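## Task

On the supply shelving, count shelves from the bottom, which is shelf one. Take the laboratory bottle that sits behind the front row on shelf three and place it upright in the cart's top tray. Every other item on that shelf must still be on it at the end, standing upright and not on top of each other. Release the bottle and move the robot away afterwards. If the bottle topples or is left leaning, the task fails. Anything that stays in place only because the robot is holding it does not count.

## Robot and tools

Robot: a Hello Robot Stretch 4 in a physics simulation. It has an omni-wheel base, a lift that rides up a mast, one arm that telescopes forward, a wrist with yaw, pitch and roll, and a two-finger gripper. It stands about 1.6 m tall, and the base rim lies within 0.23 m of the base origin. Loose objects may occasionally be nudged by an outside push.

Frames: the base frame sits on the floor below the base centre, with x ahead, y to the left and z up. hand_pose is reported in this frame for a point between the open fingertips; with all wrist joints at zero its axes line up with the base frame. The printed hand position may be somewhat wrong. The odometry frame is where the base frame was when the scene began.

execute_actions: argument "actions" is a list holding exactly one action, or empty to just get state and images. Optional "cameras" picks images: head_camera, head_left_camera, head_right_camera, wrist_camera or all; omitted or null means all, [] means none. An action holds "base", "joints", or both, plus optional "pace" ("slow", "default", "fast", "max") and "contact_limits"; alternatively it holds only {"end_of_arm": "enable_torque"}, which re-powers any wrist or gripper motor that shut itself off. Motions in one action begin together but may finish separately.

"base" takes one relative command, measured from where the base last reported itself: translate_m (metres, forward positive, -2 to 2), strafe_m (metres, left positive, -2 to 2) or rotate_rad (radians, counter-clockwise from above positive, -3.2 to 3.2). The base does not turn during translate or strafe.

"joints" is a single object of absolute targets by name, not offsets: lift_m 0 to 1.2; arm_m 0 to 0.55 (extension forward); wrist_yaw_rad -1.134 to 4.276 (0 points ahead, positive turns left, 3.14 stowed back, above 3.4 the arm may block it); wrist_pitch_rad -1.117 to 4.259 (0 level, 1.57 pointing down); wrist_roll_rad -1.117 to 4.259 (0 keeps fingers level, positive turns clockwise as seen from behind); gripper_m -0.038 to 0.141 (fingertip gap in metres, negative means the fingers press together). Done tolerances: lift and arm ±0.004, yaw and roll ±0.02, pitch ±0.05, gripper ±0.004. Out-of-range joint targets are clipped and reported; unknown keys or other bad values reject the whole call with no motion. A joint or base you omit may keep driving toward its previous target.

"contact_limits" accepts only arm_m, from 0 (stops at the lightest touch) to 0.75 (hardest); default 0.5. Pace sets base speed up to 0.1, 0.3, 0.4 or 0.6 m/s and turning up to 1, 2, 3 or 4 rad/s; with the lift above 0.2 these shrink, reaching 0.3 m/s and 1 rad/s at lift 1.2. Wrist speed does not depend on pace.

To unfold at scene start, send lift_m 0.4 with wrist_yaw_rad 0 together.

wait: "seconds" from 0 to 10; commands nothing and returns the same report as an empty action. zoom_image: "camera" and "region" [x0, y0, x1, y1] in pixels from the top-left, at most 504 by 504, on the latest full image of that camera. finished_scene: "scene" is the scene number; it ends that scene irreversibly, reports success, and gives the next task. Replying without any tool call ends everything left. If resuming, first send an empty action to learn the current scene and task.

Result lines: base_status and joint_status tell how each commanded motion ended. "done" for the base only means the wheels turned the commanded amount, even with slip. "off_target" means resting short of the goal, possibly still pushing. "contact_stop_at_<key>" means it hit something; lift, arm or wheels then go slack (a slack lift may sag under load, slack wheels may roll). "limit_stop_at_tilt": lean above 6 degrees; lift, arm and wheels go slack and ignore commands until the lean drops. "limit_stop_at_own_body": a joint was about to hit the robot; you may move it away only; likely when pitch is below -0.2 and roll is below -0.4 or above 4. "torque_fault": a wrist or gripper motor overloaded and went limp; send enable_torque. If a call reports a stop, later calls in that same reply are skipped. on_its_own lists what the call did not command; "held at" gives the held target, not the position. lidar_m: 12 distances in metres from the base origin, 30-degree sectors, first straight ahead, going counter-clockwise (4th left, 7th behind, 10th right); "-" means nothing seen or closer than 0.25 m; it sees roughly from 0.15 m up to robot height and can miss transparent items and thin legs. wrist_depth_mm: 7 by 7 grid of median depths, 100 to 2000 mm, top-left first, "-" for invalid; transparent items are omitted. base_odometry counts wheel turns only; heading runs -3.142 to 3.142, left positive. If turned_by_wheels and turned_by_imu differ by over about 0.1 rad, the base collided or slipped, and heading is off by roughly their difference. base_tilt in degrees (forward, right positive) carries a fixed bias up to about 1.5. motor_effort is percent of maximum, positive toward larger joint values, bracket is the action's peak; each has a fixed offset and noise. For wheel_0, wheel_1, wheel_2, positive turns the base right. A resting effort outside its usual range suggests a load or contact.

Gripping: command a gap smaller than the object; going further below squeezes harder and pulls the object toward the wrist by up to a third of the difference, while opening pushes it out. Neither the reading nor "done" proves a grasp; at targets of 0 or more, a firm hold changes gripper effort clearly. If fingertips snag on a surface beneath them, raise the lift.

Cameras: head_camera tops the mast facing forward and down (turn the base to look around); head_left_camera and head_right_camera are fisheyes beside it, angled more steeply and showing base and arm; wrist_camera looks along the fingers, tips near the image bottom.

Avoid: dropping, slamming, hard collisions and heavy pushes. Do not drive or turn with over 1 kg held and arm_m above 0.2, especially at fast paces; steady pushing or pulling with a raised gripper or high contact limit can tip the robot. A level gripper carrying beyond about 2 kg trips the wrist. Between replies the robot keeps its last command while the world keeps running. Release the bottle upright, leave the shelf items standing, and back away before ending.

Each tool is called after "Emit:" in YAML: its name, and indented under it one key for each argument.

## Session

I'll start by looking at the current state and camera images.

Emit:
execute_actions:
  actions: []

Scene clock: 0.00 s.
base_odometry: x=+0.000 y=+0.000 heading=+0.000 (m, m, rad; odometry frame)
turned_by_wheels: +0.000 (rad since the last result)
turned_by_imu: +0.000 (rad since the last result)
base_tilt: forward=+0.4 right=-0.1 (deg)
lidar_m: 1.76 1.39 1.67 2.44 2.06 2.15 2.14 1.61 2.07 2.48 1.92 2.01
base_status: not commanded
joint_positions: lift_m=+0.251 arm_m=+0.002 wrist_yaw_rad=+3.098 wrist_pitch_rad=+0.004 wrist_roll_rad=-0.005 gripper_m=+0.057
joint_status: not commanded
motor_effort: lift_m=+19 arm_m=+0 wrist_yaw_rad=+1 wrist_pitch_rad=-5 wrist_roll_rad=+1 gripper_m=-2 wheel_0=+0 wheel_1=+0 wheel_2=+0 (%)
hand_pose: x=-0.1114 y=+0.0998 z=+0.4279 quat_wxyz=(+0.022, -0.002, -0.003, +1.000) (m; base frame)
wrist_depth_mm: - 137 - - - - - / - 131 - - - - - / - 132 202 - - - 1756 / 131 136 - - - - 1756 / 1708 1983 - - - - 1756 / 1464 1576 192 1661 203 1756 1618 / 1025 960 1060 152 1025 1160 1138
pictures: head_camera, head_left_camera, head_right_camera, wrist_camera
Images, in order (width x height): head_camera 420x560, head_left_camera 420x672, head_right_camera 420x672, wrist_camera 616x392.

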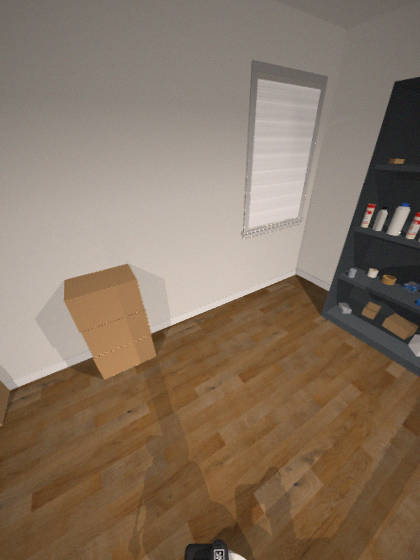

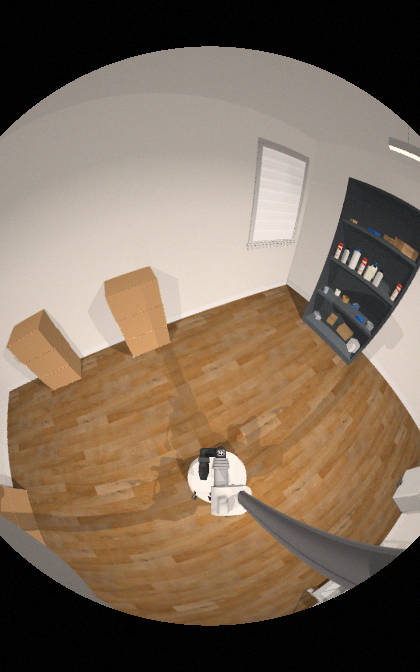

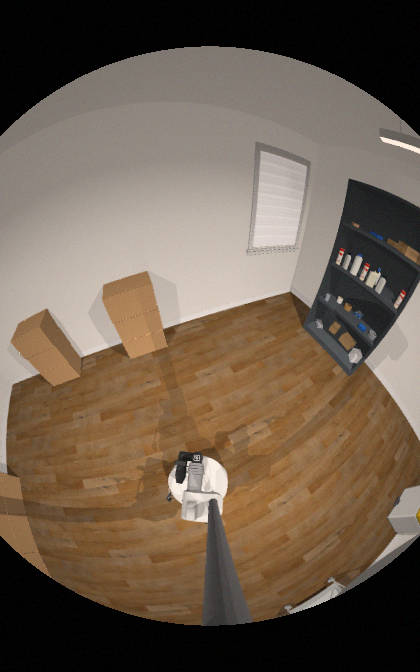

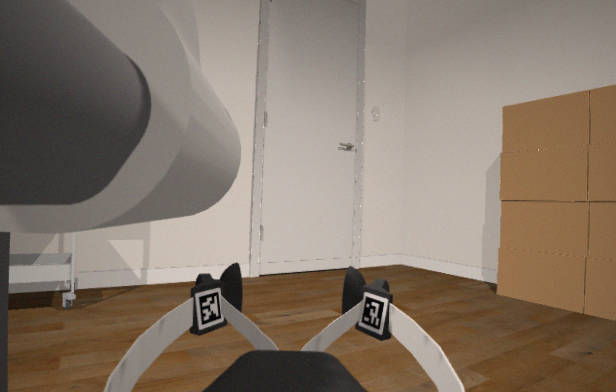

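Emit:
zoom_image:
  camera: "head_right_camera"
  region: [290, 170, 420, 380]

Emit:
zoom_image:
  camera: "head_right_camera"
  region: [260, 460, 420, 630]

Region (290, 170, 420, 380) of head_right_camera's 420x672 image, scaled by 2.400, with more detail than that image has; it fills the left 312 columns of this view, and the rest is white.

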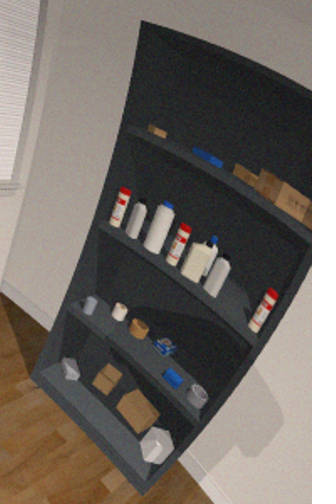

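Region (260, 460, 420, 630) of head_right_camera's 420x672 image, scaled by 2.965, with more detail than that image has; it fills the left 474 columns of this view, and the rest is white.

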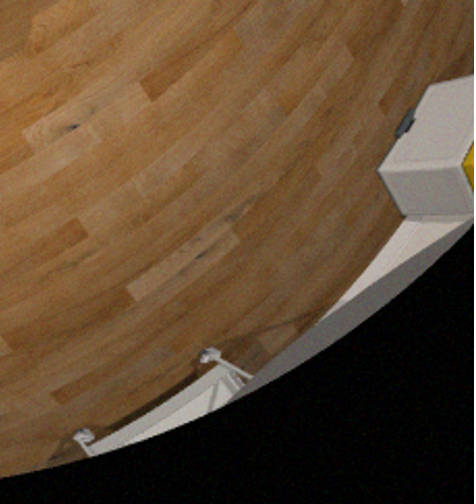

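Emit:
execute_actions:
  actions:
    - {"base": {"rotate_rad": -1.0}, "joints": {"lift_m": 0.4, "wrist_yaw_rad": 0}, "pace": "fast"}

Scene clock: 9.33 s.
base_odometry: x=+0.000 y=+0.000 heading=-1.000 (m, m, rad; odometry frame)
turned_by_wheels: -1.000 (rad since the last result)
turned_by_imu: -1.019 (rad since the last result)
base_tilt: forward=+0.5 right=+0.0 (deg)
lidar_m: 1.93 2.04 1.75 1.38 1.67 2.43 2.06 2.18 2.11 1.63 2.06 2.46
base_status: done
joint_positions: lift_m=+0.400 arm_m=+0.002 wrist_yaw_rad=+0.000 wrist_pitch_rad=+0.004 wrist_roll_rad=-0.005 gripper_m=+0.057
joint_status: all done
motor_effort: lift_m=+22(28) arm_m=-1(1) wrist_yaw_rad=-1(5) wrist_pitch_rad=-5(5) wrist_roll_rad=+0(1) gripper_m=-3(3) wheel_0=+1(5) wheel_1=+0(7) wheel_2=+0(7) (%)
hand_pose: x=+0.4616 y=-0.0873 z=+0.5766 quat_wxyz=(+1.000, -0.003, +0.002, +0.000) (m; base frame)
wrist_depth_mm: - 1808 1863 - - - - / - 1921 - - - - - / - 1983 - - - - - / - - - - - - - / - - - - - - - / 1983 1708 193 1808 202 - - / 1336 1255 1336 151 1336 1499 1464
pictures: head_camera, head_left_camera, head_right_camera, wrist_camera
Images, in order (width x height): head_camera 420x560, head_left_camera 420x672, head_right_camera 420x672, wrist_camera 616x392.

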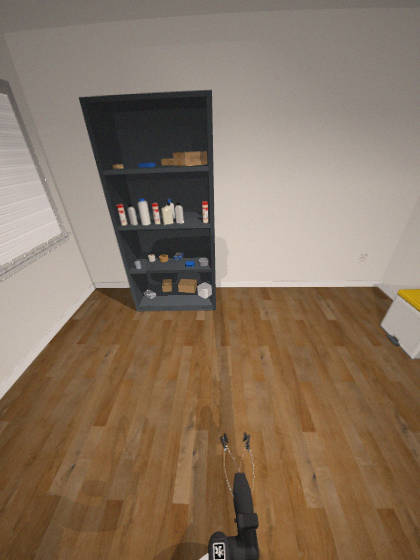

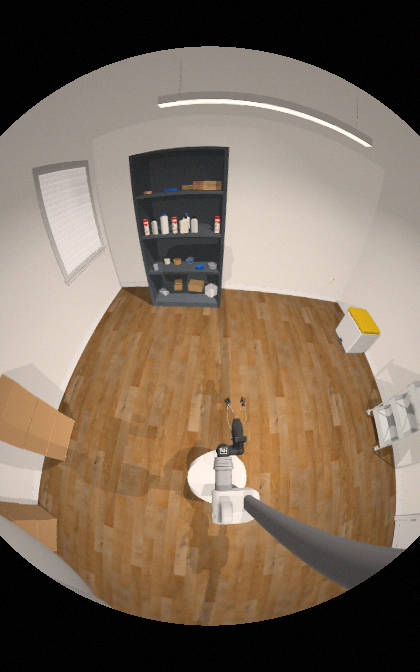

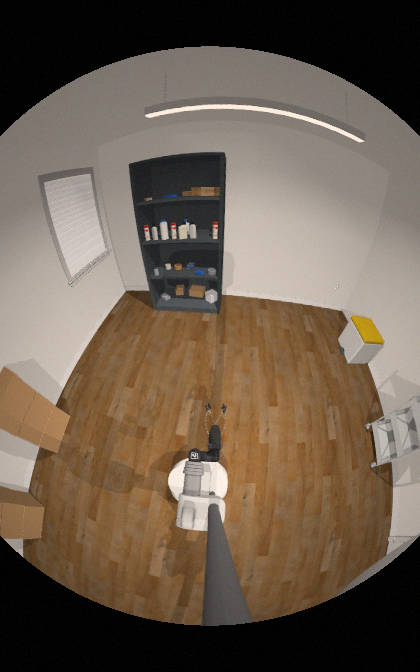

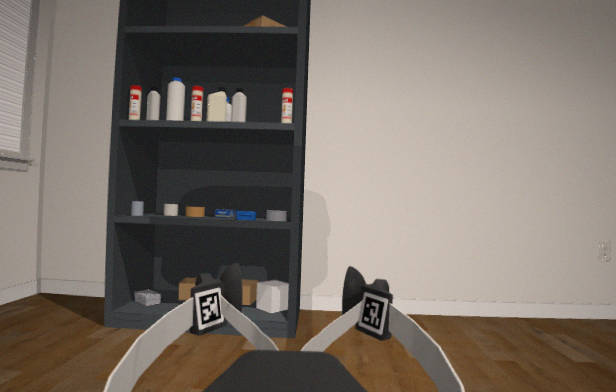

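Emit:
zoom_image:
  camera: "wrist_camera"
  region: [100, 50, 320, 150]

Emit:
zoom_image:
  camera: "head_camera"
  region: [70, 80, 250, 320]

Emit:
zoom_image:
  camera: "head_left_camera"
  region: [320, 290, 420, 470]

Region (100, 50, 320, 150) of wrist_camera's 616x392 image, scaled by 2.291; it fills the top 229 rows of this view, and the rest is white.

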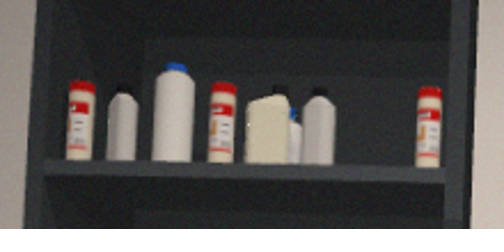

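Region (70, 80, 250, 320) of head_camera's 420x560 image, scaled by 2.100, with more detail than that image has; it fills the left 378 columns of this view, and the rest is white.

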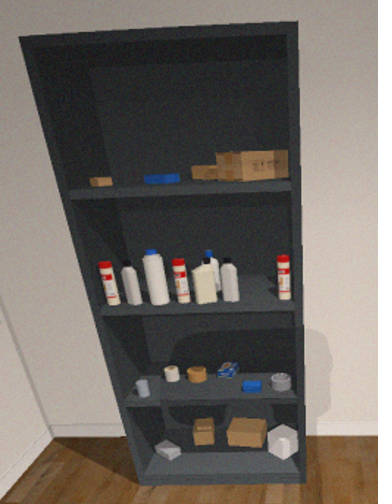

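Region (320, 290, 420, 470) of head_left_camera's 420x672 image, scaled by 2.800, with more detail than that image has.

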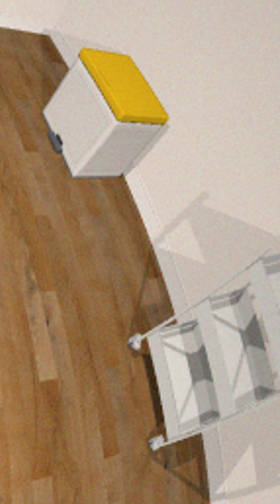

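Emit:
execute_actions:
  actions:
    - {"base": {"translate_m": 1.15}, "joints": {"lift_m": 0.86}, "pace": "max"}
  cameras: []

Emit:
execute_actions:
  actions:
    - {"base": {"strafe_m": 0.42}, "pace": "fast"}

Scene clock: 36.87 s.
base_odometry: x=+0.622 y=-0.968 heading=-1.000 (m, m, rad; odometry frame)
turned_by_wheels: +0.000 (rad since the last result)
turned_by_imu: +0.001 (rad since the last result)
base_tilt: forward=+0.4 right=+0.0 (deg)
lidar_m: 0.77 0.83 1.18 1.61 1.62 2.44 3.29 2.84 1.86 1.69 1.70 1.27
base_status: done
joint_positions: lift_m=+0.860 arm_m=+0.002 wrist_yaw_rad=+0.000 wrist_pitch_rad=+0.004 wrist_roll_rad=-0.005 gripper_m=+0.057
joint_status: all done
motor_effort: lift_m=+21(27) arm_m=-1(0) wrist_yaw_rad=+1(1) wrist_pitch_rad=-5(6) wrist_roll_rad=+1(0) gripper_m=-2(4) wheel_0=+0(8) wheel_1=+0(6) wheel_2=+0(13) (%)
hand_pose: x=+0.4615 y=-0.0874 z=+1.0367 quat_wxyz=(+1.000, -0.003, +0.002, +0.000) (m; base frame)
wrist_depth_mm: 715 707 691 878 1025 991 991 / 1025 1008 991 1008 1008 1008 976 / 1025 1008 1008 1025 1008 991 991 / 603 615 991 1008 991 976 976 / 574 597 597 1008 976 991 976 / 991 1008 192 715 203 991 1008 / 1008 1008 1008 152 976 976 960
pictures: none
No camera images: the call's "cameras" was empty. Leave "cameras" out to get every camera's image.

Scene clock: 39.23 s.
base_odometry: x=+0.975 y=-0.741 heading=-1.000 (m, m, rad; odometry frame)
turned_by_wheels: +0.000 (rad since the last result)
turned_by_imu: +0.003 (rad since the last result)
base_tilt: forward=+0.3 right=+0.0 (deg)
lidar_m: 0.80 0.84 1.20 1.20 1.28 1.39 3.26 3.38 2.22 2.12 1.73 0.82
base_status: done
joint_positions: lift_m=+0.860 arm_m=+0.002 wrist_yaw_rad=+0.000 wrist_pitch_rad=+0.004 wrist_roll_rad=-0.005 gripper_m=+0.057
joint_status: not commanded
motor_effort: lift_m=+21(21) arm_m=-1(1) wrist_yaw_rad=+1(1) wrist_pitch_rad=-5(4) wrist_roll_rad=+1(1) gripper_m=-4(2) wheel_0=+0(9) wheel_1=+0(9) wheel_2=+0(0) (%)
hand_pose: x=+0.4615 y=-0.0874 z=+1.0367 quat_wxyz=(+1.000, -0.003, +0.002, +0.000) (m; base frame)
wrist_depth_mm: 627 723 699 676 661 647 580 / 640 878 1025 1008 976 768 580 / 640 891 1008 1008 1008 768 574 / 615 615 615 615 991 621 569 / 591 591 603 603 634 603 569 / 654 904 193 1008 202 676 559 / 654 798 1008 152 976 691 991
pictures: head_camera, head_left_camera, head_right_camera, wrist_camera
Images, in order (width x height): head_camera 420x560, head_left_camera 420x672, head_right_camera 420x672, wrist_camera 616x392.

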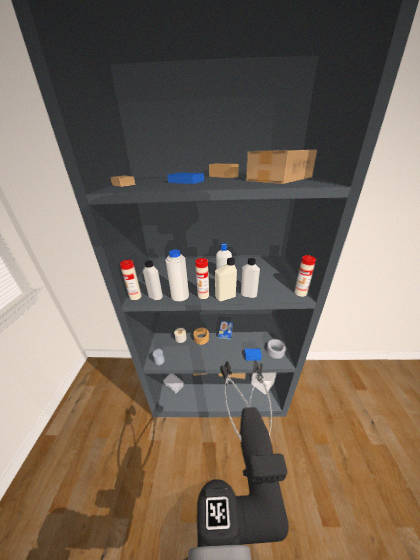

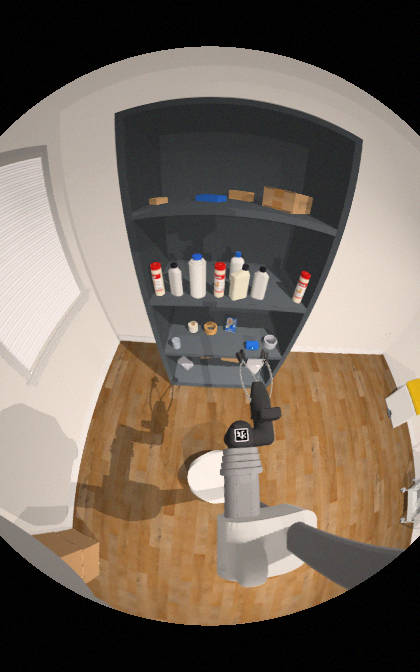

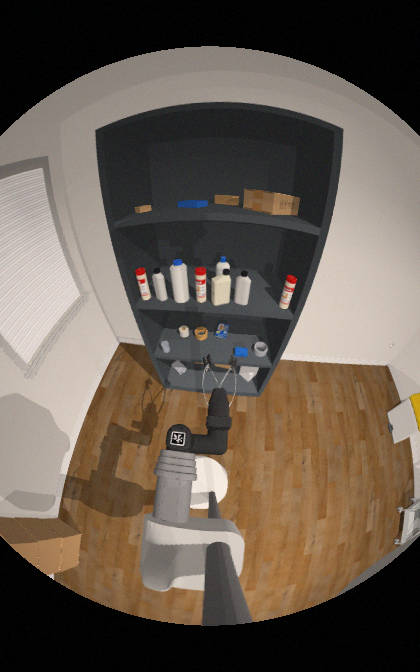

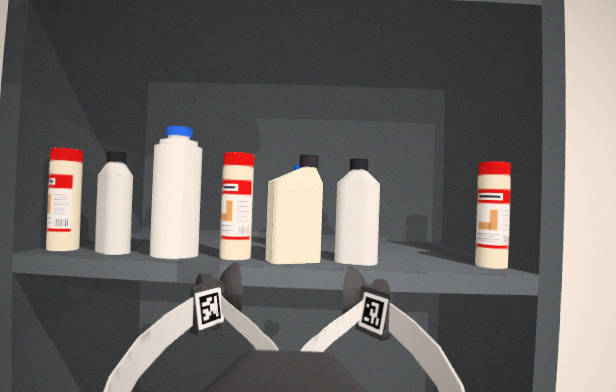

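Emit:
zoom_image:
  camera: "head_camera"
  region: [90, 220, 350, 420]

Emit:
zoom_image:
  camera: "wrist_camera"
  region: [200, 100, 560, 320]

Region (90, 220, 350, 420) of head_camera's 420x560 image, scaled by 1.938, with more detail than that image has; it fills the top 388 rows of this view, and the rest is white.

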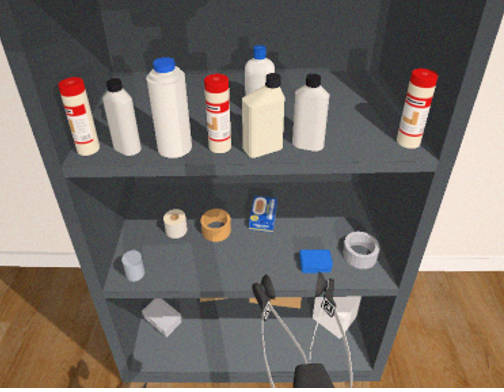

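Region (200, 100, 560, 320) of wrist_camera's 616x392 image, scaled by 1.400.

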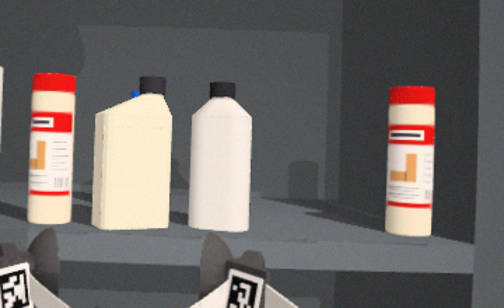

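Emit:
zoom_image:
  camera: "head_camera"
  region: [180, 230, 340, 330]

Emit:
zoom_image:
  camera: "head_camera"
  region: [260, 320, 420, 440]

Region (180, 230, 340, 330) of head_camera's 420x560 image, scaled by 3.150, with more detail than that image has; it fills the top 315 rows of this view, and the rest is white.

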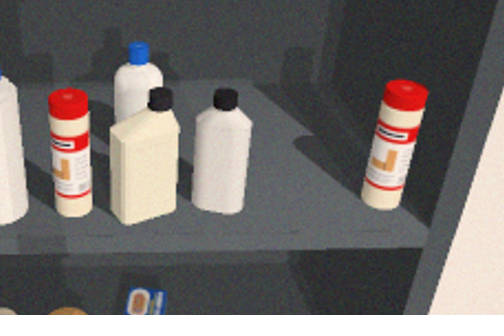

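Region (260, 320, 420, 440) of head_camera's 420x560 image, scaled by 3.150, with more detail than that image has; it fills the top 378 rows of this view, and the rest is white.

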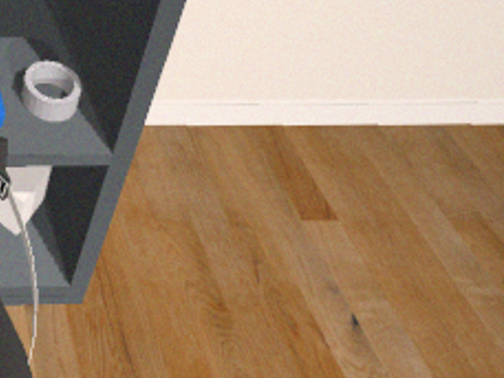

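Emit:
execute_actions:
  actions:
    - {"base": {"translate_m": 0.25}, "joints": {"lift_m": 1.10, "wrist_pitch_rad": 0.25, "wrist_roll_rad": 0.04, "gripper_m": 0.11}, "pace": "fast"}

Scene clock: 150.80 s.
base_odometry: x=+1.110 y=-0.951 heading=-1.000 (m, m, rad; odometry frame)
turned_by_wheels: +0.000 (rad since the last result)
turned_by_imu: +0.001 (rad since the last result)
base_tilt: forward=+0.6 right=+0.0 (deg)
lidar_m: 0.55 0.59 1.20 1.15 1.28 1.47 3.55 3.42 2.34 2.12 1.40 0.57
base_status: done
joint_positions: lift_m=+1.100 arm_m=+0.002 wrist_yaw_rad=+0.000 wrist_pitch_rad=+0.252 wrist_roll_rad=+0.040 gripper_m=+0.110
joint_status: all done
motor_effort: lift_m=+23(25) arm_m=-1(1) wrist_yaw_rad=+0(1) wrist_pitch_rad=-5(4) wrist_roll_rad=+2(3) gripper_m=-1(3) wheel_0=+0(4) wheel_1=+0(5) wheel_2=+0(10) (%)
hand_pose: x=+0.4524 y=-0.0874 z=+1.2059 quat_wxyz=(+0.992, +0.020, +0.126, -0.003) (m; base frame)
wrist_depth_mm: 462 480 466 466 469 488 459 / 647 732 723 723 715 707 508 / 647 750 750 759 741 732 512 / 627 778 768 778 768 750 521 / 564 387 788 559 788 723 512 / 394 366 377 379 206 609 530 / 410 399 402 143 407 466 424
pictures: head_camera, head_left_camera, head_right_camera, wrist_camera
Images, in order (width x height): head_camera 420x560, head_left_camera 420x672, head_right_camera 420x672, wrist_camera 616x392.

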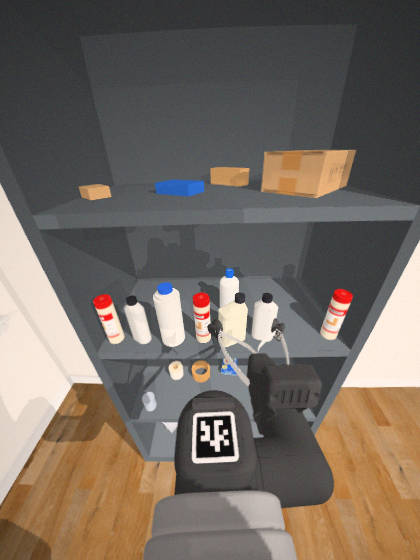

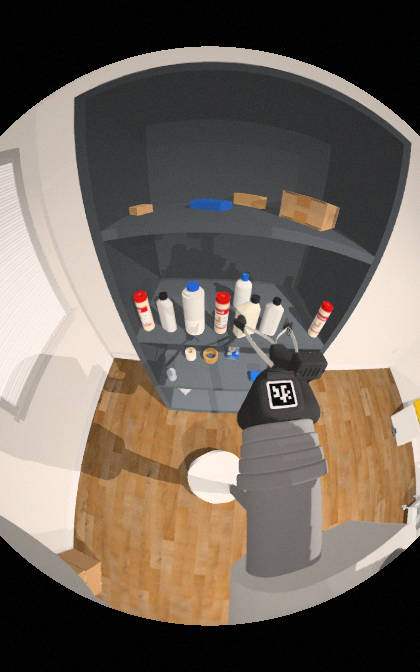

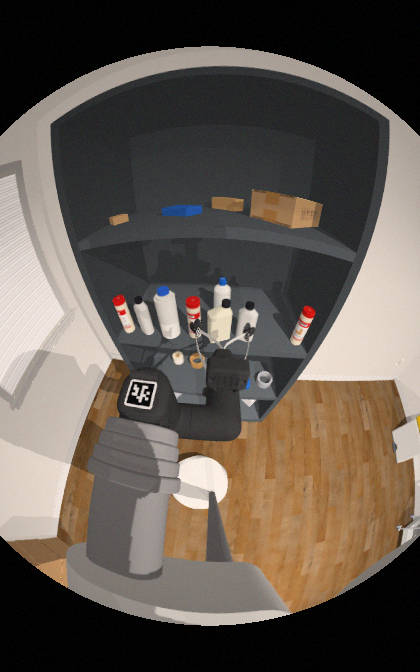

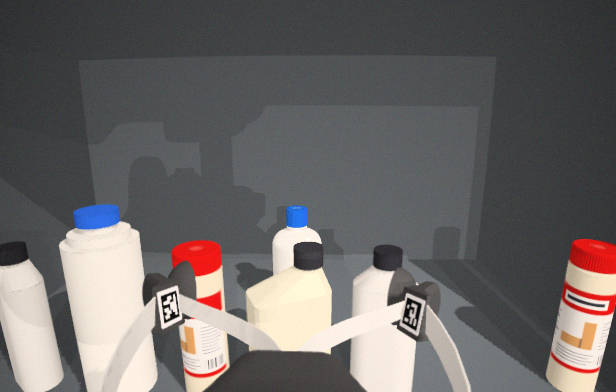

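Emit:
zoom_image:
  camera: "wrist_camera"
  region: [230, 180, 370, 300]

Emit:
zoom_image:
  camera: "head_camera"
  region: [170, 250, 350, 430]

Region (230, 180, 370, 300) of wrist_camera's 616x392 image, scaled by 3.600; it fills the top 432 rows of this view, and the rest is white.

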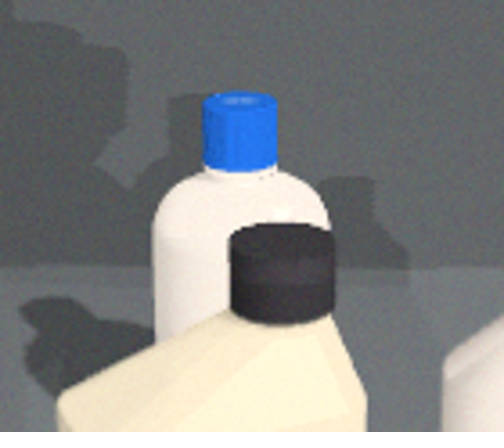

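Region (170, 250, 350, 430) of head_camera's 420x560 image, scaled by 2.800, with more detail than that image has.

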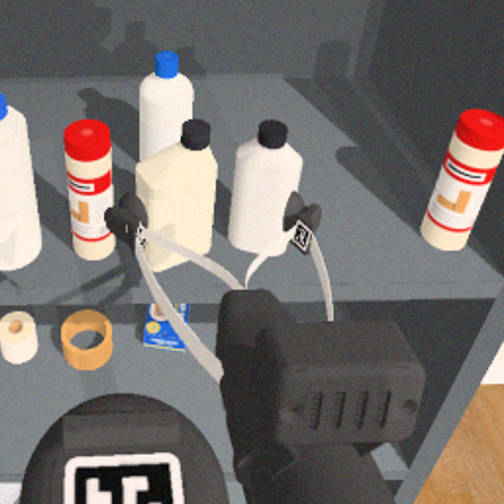

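Emit:
execute_actions:
  actions:
    - {"joints": {"lift_m": 1.11, "arm_m": 0.25, "gripper_m": 0.09}, "contact_limits": {"arm_m": 0.2}}

Scene clock: 217.60 s.
base_odometry: x=+1.110 y=-0.951 heading=-1.000 (m, m, rad; odometry frame)
turned_by_wheels: +0.000 (rad since the last result)
turned_by_imu: +0.002 (rad since the last result)
base_tilt: forward=+0.5 right=+0.0 (deg)
lidar_m: 0.55 0.58 1.19 1.15 1.29 1.47 3.54 3.44 2.34 2.12 1.41 0.56
base_status: not commanded
joint_positions: lift_m=+1.110 arm_m=+0.249 wrist_yaw_rad=+0.000 wrist_pitch_rad=+0.252 wrist_roll_rad=+0.040 gripper_m=+0.090
joint_status: all done
motor_effort: lift_m=+23(21) arm_m=+6(6) wrist_yaw_rad=+0(1) wrist_pitch_rad=-4(5) wrist_roll_rad=+1(2) gripper_m=-1(1) wheel_0=+0(0) wheel_1=-1(0) wheel_2=+0(0) (%)
contact_limits: arm_m 0.2
hand_pose: x=+0.6991 y=-0.0874 z=+1.2159 quat_wxyz=(+0.992, +0.020, +0.126, -0.002) (m; base frame)
wrist_depth_mm: 424 445 427 427 427 442 466 / 496 488 488 484 484 480 480 / 512 512 508 508 504 500 496 / 530 530 521 525 517 521 512 / 549 549 544 539 539 530 525 / 564 559 210 554 206 554 530 / 488 480 484 149 469 480 469
pictures: head_camera, head_left_camera, head_right_camera, wrist_camera
Images, in order (width x height): head_camera 420x560, head_left_camera 420x672, head_right_camera 420x672, wrist_camera 616x392.

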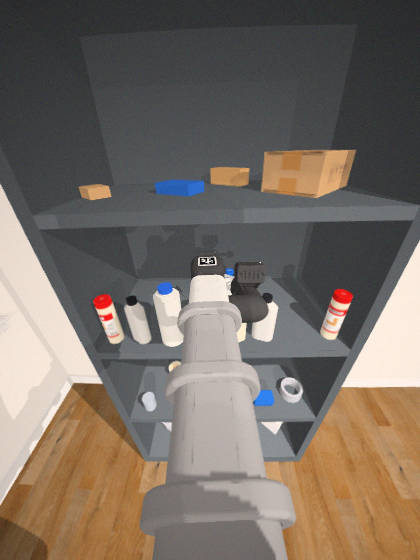

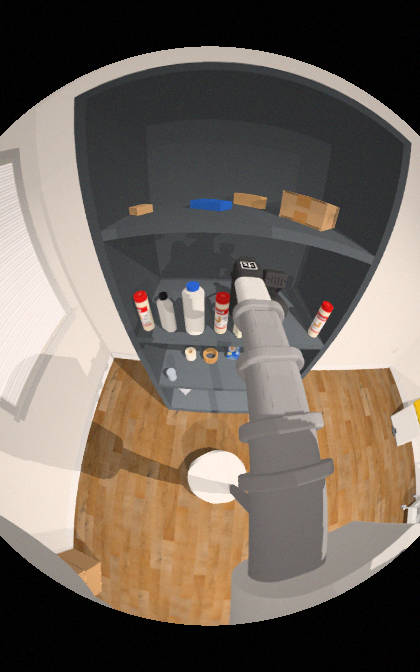

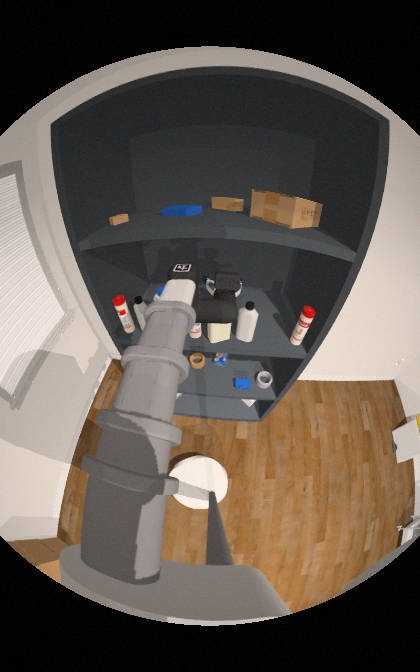

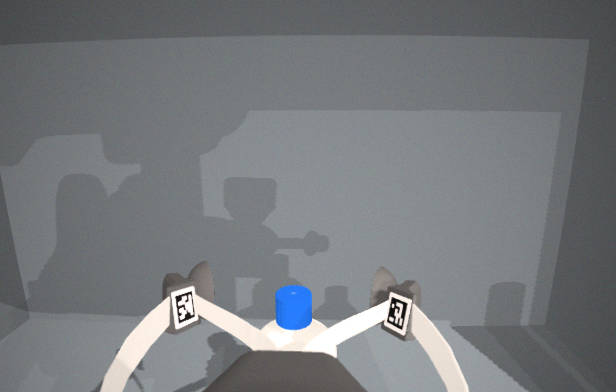

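Emit:
zoom_image:
  camera: "wrist_camera"
  region: [150, 240, 440, 392]

Emit:
zoom_image:
  camera: "head_right_camera"
  region: [140, 240, 330, 380]

Region (150, 240, 440, 392) of wrist_camera's 616x392 image, scaled by 1.738; it fills the top 264 rows of this view, and the rest is white.

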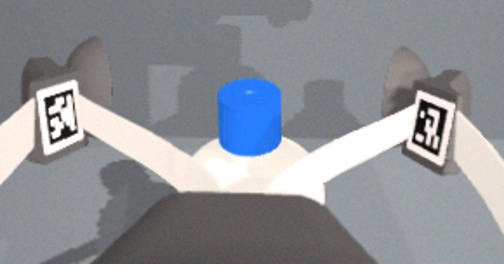

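Region (140, 240, 330, 380) of head_right_camera's 420x672 image, scaled by 2.653, with more detail than that image has; it fills the top 371 rows of this view, and the rest is white.

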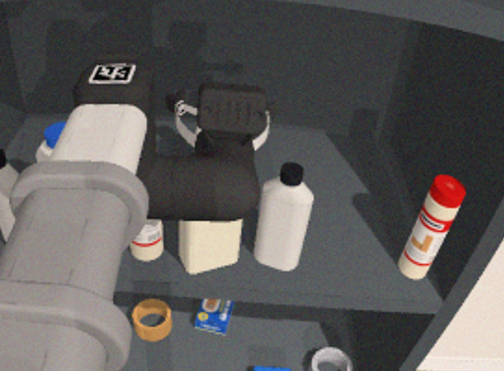

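Emit:
execute_actions:
  actions:
    - {"joints": {"lift_m": 1.122, "arm_m": 0.376, "wrist_roll_rad": 0.02}, "contact_limits": {"arm_m": 0.2}}
  cameras: ["wrist_camera"]

Emit:
execute_actions:
  actions:
    - {"joints": {"wrist_pitch_rad": 0.50}}

Scene clock: 244.43 s.
base_odometry: x=+1.110 y=-0.951 heading=-1.000 (m, m, rad; odometry frame)
turned_by_wheels: +0.000 (rad since the last result)
turned_by_imu: +0.007 (rad since the last result)
base_tilt: forward=+0.3 right=+0.0 (deg)
lidar_m: 0.54 0.59 1.20 1.15 1.28 1.47 3.56 3.42 2.34 2.13 1.39 0.57
base_status: not commanded
joint_positions: lift_m=+1.122 arm_m=+0.372 wrist_yaw_rad=+0.000 wrist_pitch_rad=+0.252 wrist_roll_rad=+0.020 gripper_m=+0.090
joint_status: arm_m contact_stop (moved +0.123 of +0.127); the others done
on_its_own: arm_m is slack since a contact_stop (your +0.376 is given up)
motor_effort: lift_m=+19(27) arm_m=+0(14) wrist_yaw_rad=+1(1) wrist_pitch_rad=-4(5) wrist_roll_rad=+1(1) gripper_m=+0(3) wheel_0=+4(4) wheel_1=+3(5) wheel_2=-7(9) (%)
contact_limits: arm_m 0.2
hand_pose: x=+0.8220 y=-0.0874 z=+1.2279 quat_wxyz=(+0.992, +0.010, +0.126, -0.001) (m; base frame)
wrist_depth_mm: 366 366 362 362 357 353 343 / 379 377 375 370 368 368 362 / 394 392 387 384 384 379 379 / 407 402 402 399 399 392 394 / 424 424 418 415 413 407 407 / 445 433 209 430 206 424 418 / 462 449 449 148 445 439 439
pictures: wrist_camera
Images, in order (width x height): wrist_camera 616x392.

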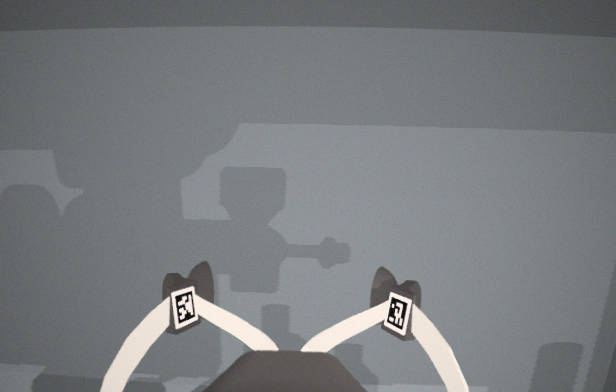

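not run: a stop came earlier in this reply.

Emit:
execute_actions:
  actions: []

Scene clock: 245.43 s.
base_odometry: x=+1.110 y=-0.951 heading=-1.000 (m, m, rad; odometry frame)
turned_by_wheels: +0.000 (rad since the last result)
turned_by_imu: +0.000 (rad since the last result)
base_tilt: forward=+0.6 right=+0.1 (deg)
lidar_m: 0.54 0.58 1.17 1.16 1.27 1.46 3.54 3.42 2.34 2.13 1.39 0.56
base_status: not commanded
joint_positions: lift_m=+1.122 arm_m=+0.372 wrist_yaw_rad=+0.000 wrist_pitch_rad=+0.252 wrist_roll_rad=+0.020 gripper_m=+0.090
joint_status: arm_m contact_stop (moved +0.123 of +0.127); the others done
on_its_own: arm_m is slack since a contact_stop (your +0.376 is given up)
motor_effort: lift_m=+19(27) arm_m=+0(14) wrist_yaw_rad=+0(1) wrist_pitch_rad=-5(5) wrist_roll_rad=+1(1) gripper_m=-2(3) wheel_0=+4(4) wheel_1=+3(5) wheel_2=-7(9) (%)
contact_limits: arm_m 0.2
hand_pose: x=+0.8220 y=-0.0874 z=+1.2279 quat_wxyz=(+0.992, +0.010, +0.126, -0.001) (m; base frame)
wrist_depth_mm: 366 366 364 359 357 353 343 / 379 377 377 375 370 368 366 / 392 392 389 384 382 377 377 / 410 404 404 399 397 389 389 / 424 421 418 413 415 407 407 / 442 436 209 433 206 424 421 / 462 449 445 148 442 436 436
pictures: head_camera, head_left_camera, head_right_camera, wrist_camera
Images, in order (width x height): head_camera 420x560, head_left_camera 420x672, head_right_camera 420x672, wrist_camera 616x392.

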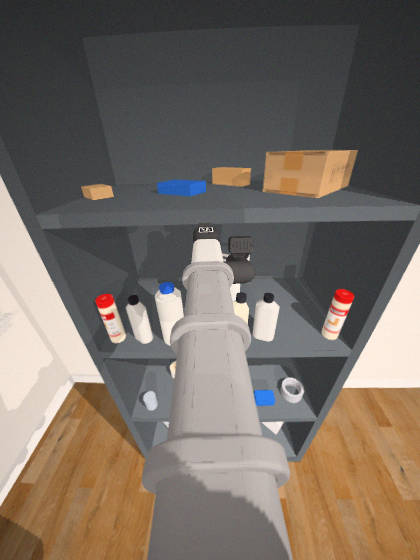

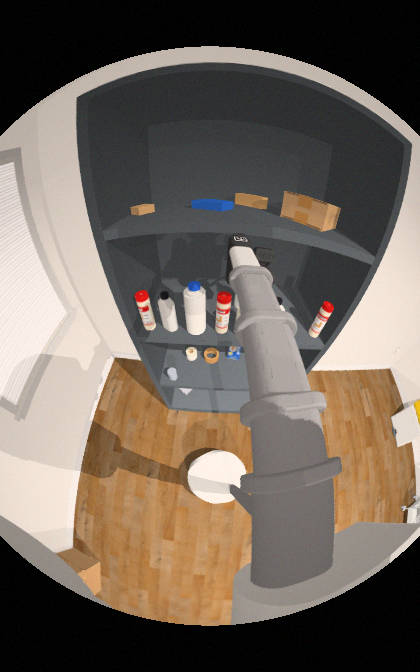

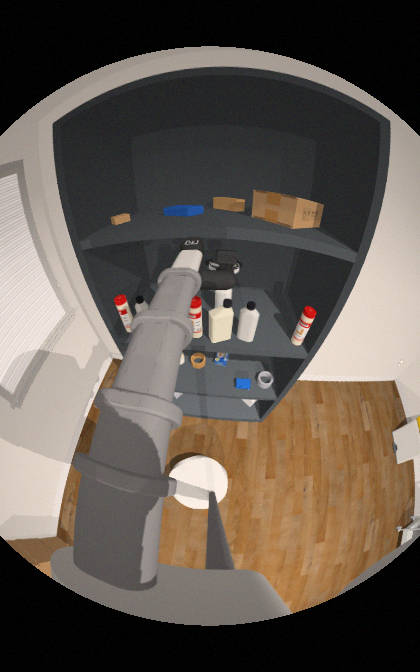

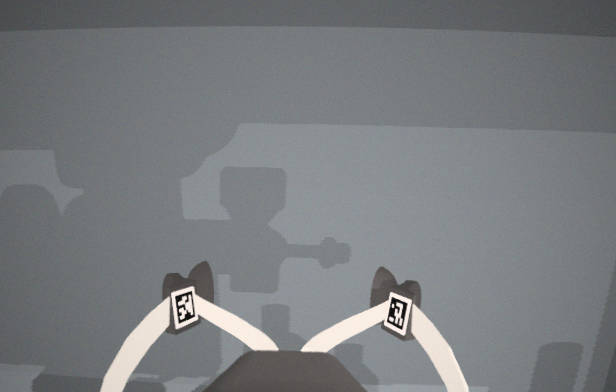

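Emit:
zoom_image:
  camera: "head_camera"
  region: [150, 190, 310, 350]

Emit:
zoom_image:
  camera: "head_right_camera"
  region: [150, 220, 310, 360]

Region (150, 190, 310, 350) of head_camera's 420x560 image, scaled by 3.150, with more detail than that image has.

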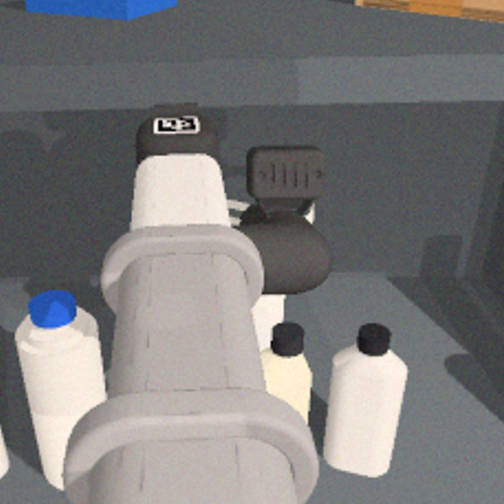

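Region (150, 220, 310, 360) of head_right_camera's 420x672 image, scaled by 3.150, with more detail than that image has; it fills the top 441 rows of this view, and the rest is white.

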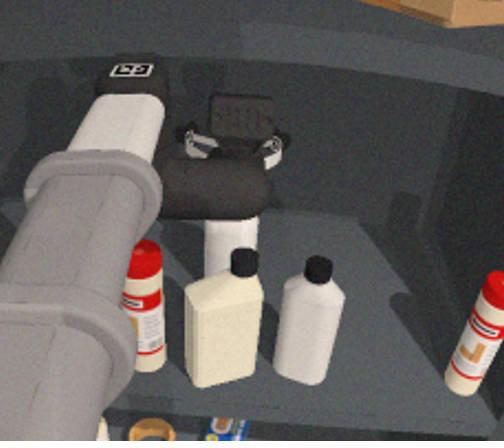

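Emit:
execute_actions:
  actions:
    - {"joints": {"lift_m": 1.10, "arm_m": 0.362, "wrist_pitch_rad": 0.42}, "pace": "slow"}

Scene clock: 258.87 s.
base_odometry: x=+1.110 y=-0.951 heading=-1.000 (m, m, rad; odometry frame)
turned_by_wheels: +0.000 (rad since the last result)
turned_by_imu: +0.002 (rad since the last result)
base_tilt: forward=+0.5 right=+0.1 (deg)
lidar_m: 0.55 0.58 1.18 1.15 1.28 1.47 3.57 3.41 2.33 2.13 1.37 0.56
base_status: not commanded
joint_positions: lift_m=+1.100 arm_m=+0.363 wrist_yaw_rad=+0.000 wrist_pitch_rad=+0.422 wrist_roll_rad=+0.020 gripper_m=+0.090
joint_status: all done
motor_effort: lift_m=+14(19) arm_m=-7(8) wrist_yaw_rad=+0(0) wrist_pitch_rad=-3(5) wrist_roll_rad=+2(0) gripper_m=-2(1) wheel_0=+1(4) wheel_1=+0(2) wheel_2=-1(7) (%)
hand_pose: x=+0.7973 y=-0.0874 z=+1.1605 quat_wxyz=(+0.978, +0.010, +0.209, -0.002) (m; base frame)
wrist_depth_mm: 364 362 359 357 351 353 345 / 384 382 377 379 375 370 366 / 407 404 402 397 397 389 389 / 436 430 430 424 424 415 413 / 469 462 455 449 449 445 442 / 439 430 210 204 206 462 462 / 373 366 373 148 373 377 384
pictures: head_camera, head_left_camera, head_right_camera, wrist_camera
Images, in order (width x height): head_camera 420x560, head_left_camera 420x672, head_right_camera 420x672, wrist_camera 616x392.

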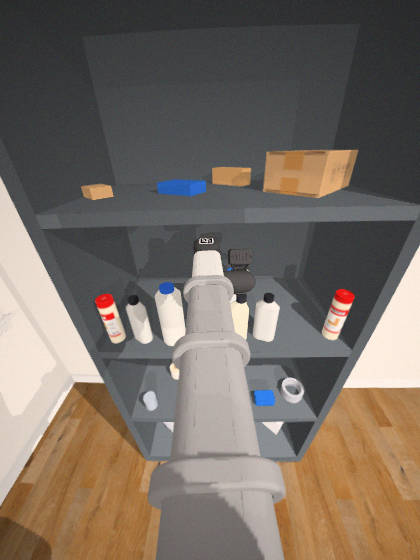

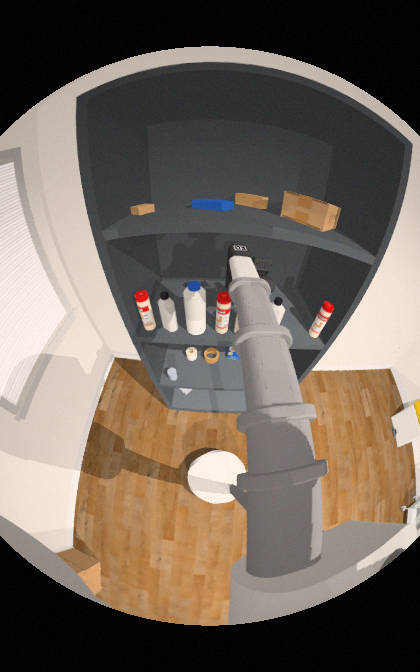

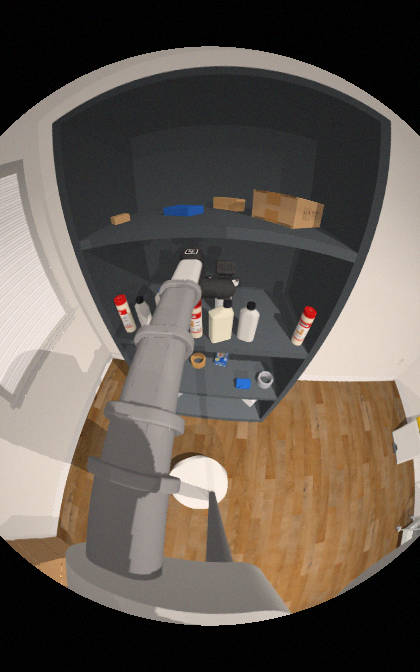

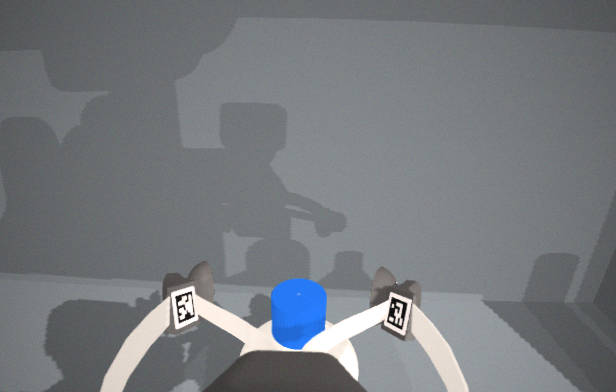

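Emit:
zoom_image:
  camera: "wrist_camera"
  region: [150, 240, 440, 392]

Region (150, 240, 440, 392) of wrist_camera's 616x392 image, scaled by 1.738; it fills the top 264 rows of this view, and the rest is white.

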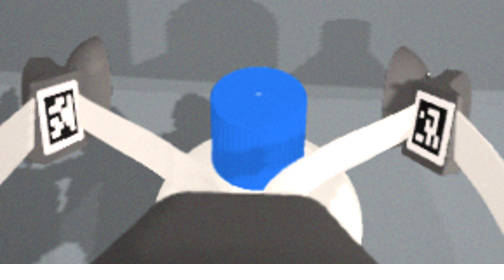

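Emit:
execute_actions:
  actions:
    - {"joints": {"lift_m": 1.09, "arm_m": 0.368, "wrist_pitch_rad": 0.457, "wrist_yaw_rad": -0.015, "gripper_m": 0.07}, "pace": "slow", "contact_limits": {"arm_m": 0.2}}
  cameras: ["wrist_camera", "head_right_camera", "head_camera"]

Scene clock: 272.13 s.
base_odometry: x=+1.110 y=-0.951 heading=-1.000 (m, m, rad; odometry frame)
turned_by_wheels: +0.000 (rad since the last result)
turned_by_imu: +0.002 (rad since the last result)
base_tilt: forward=+0.3 right=+0.0 (deg)
lidar_m: 0.54 0.57 1.16 1.16 1.28 1.45 3.54 3.41 2.32 2.13 1.38 0.56
base_status: not commanded
joint_positions: lift_m=+1.091 arm_m=+0.367 wrist_yaw_rad=-0.015 wrist_pitch_rad=+0.456 wrist_roll_rad=+0.020 gripper_m=+0.070
joint_status: all done
motor_effort: lift_m=+10(15) arm_m=+7(6) wrist_yaw_rad=+1(3) wrist_pitch_rad=+3(7) wrist_roll_rad=+1(2) gripper_m=-3(3) wheel_0=+1(1) wheel_1=+0(0) wheel_2=+0(0) (%)
contact_limits: arm_m 0.2
hand_pose: x=+0.7953 y=-0.0913 z=+1.1417 quat_wxyz=(+0.974, +0.011, +0.226, -0.010) (m; base frame)
wrist_depth_mm: 355 357 353 353 349 347 343 / 375 377 375 373 373 370 368 / 402 404 402 399 397 397 394 / 433 433 430 424 421 424 421 / 466 466 459 452 455 455 452 / 410 418 193 198 208 433 430 / 349 340 340 150 345 359 366
pictures: head_camera, head_right_camera, wrist_camera
Images, in order (width x height): head_camera 420x560, head_right_camera 420x672, wrist_camera 616x392.

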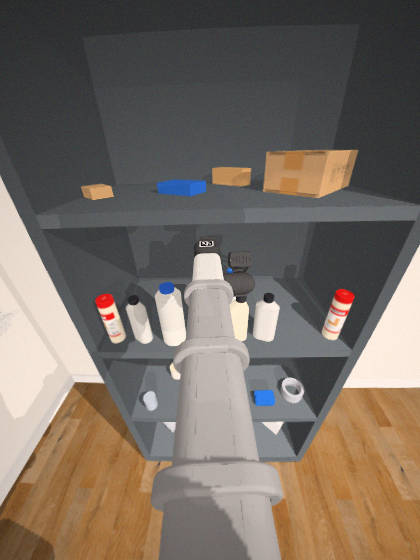

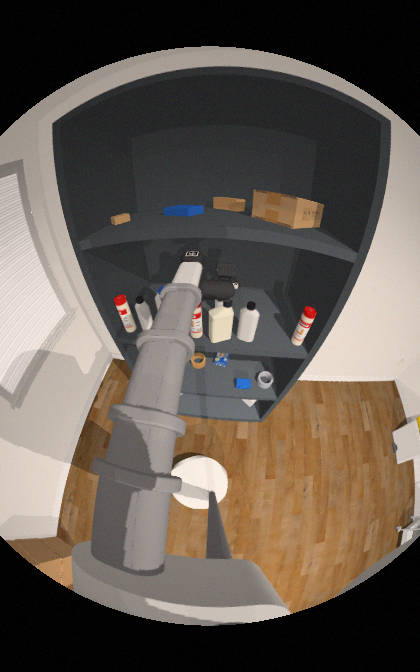

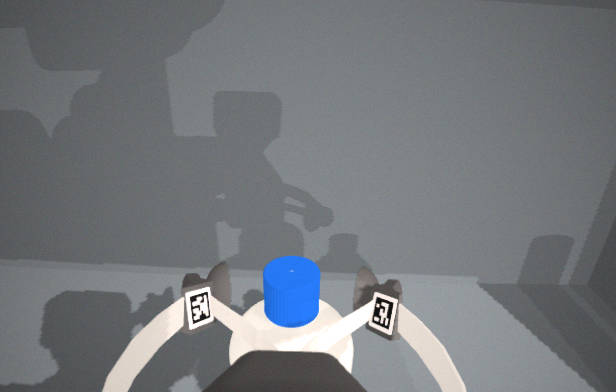

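Emit:
zoom_image:
  camera: "wrist_camera"
  region: [170, 230, 420, 392]

Emit:
zoom_image:
  camera: "head_right_camera"
  region: [170, 240, 290, 350]

Region (170, 230, 420, 392) of wrist_camera's 616x392 image, scaled by 2.016; it fills the top 327 rows of this view, and the rest is white.

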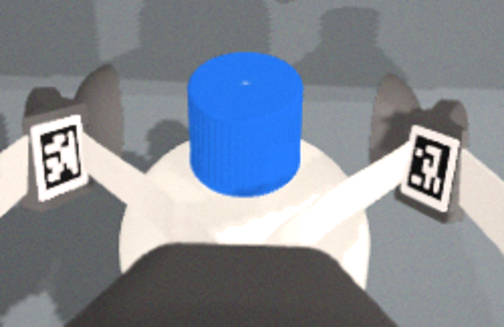

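Region (170, 240, 290, 350) of head_right_camera's 420x672 image, scaled by 4.200, with more detail than that image has; it fills the top 462 rows of this view, and the rest is white.

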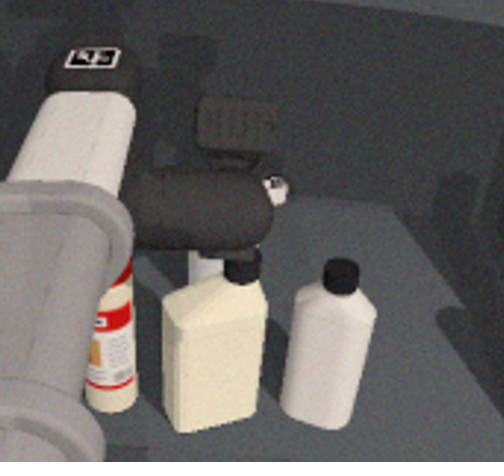

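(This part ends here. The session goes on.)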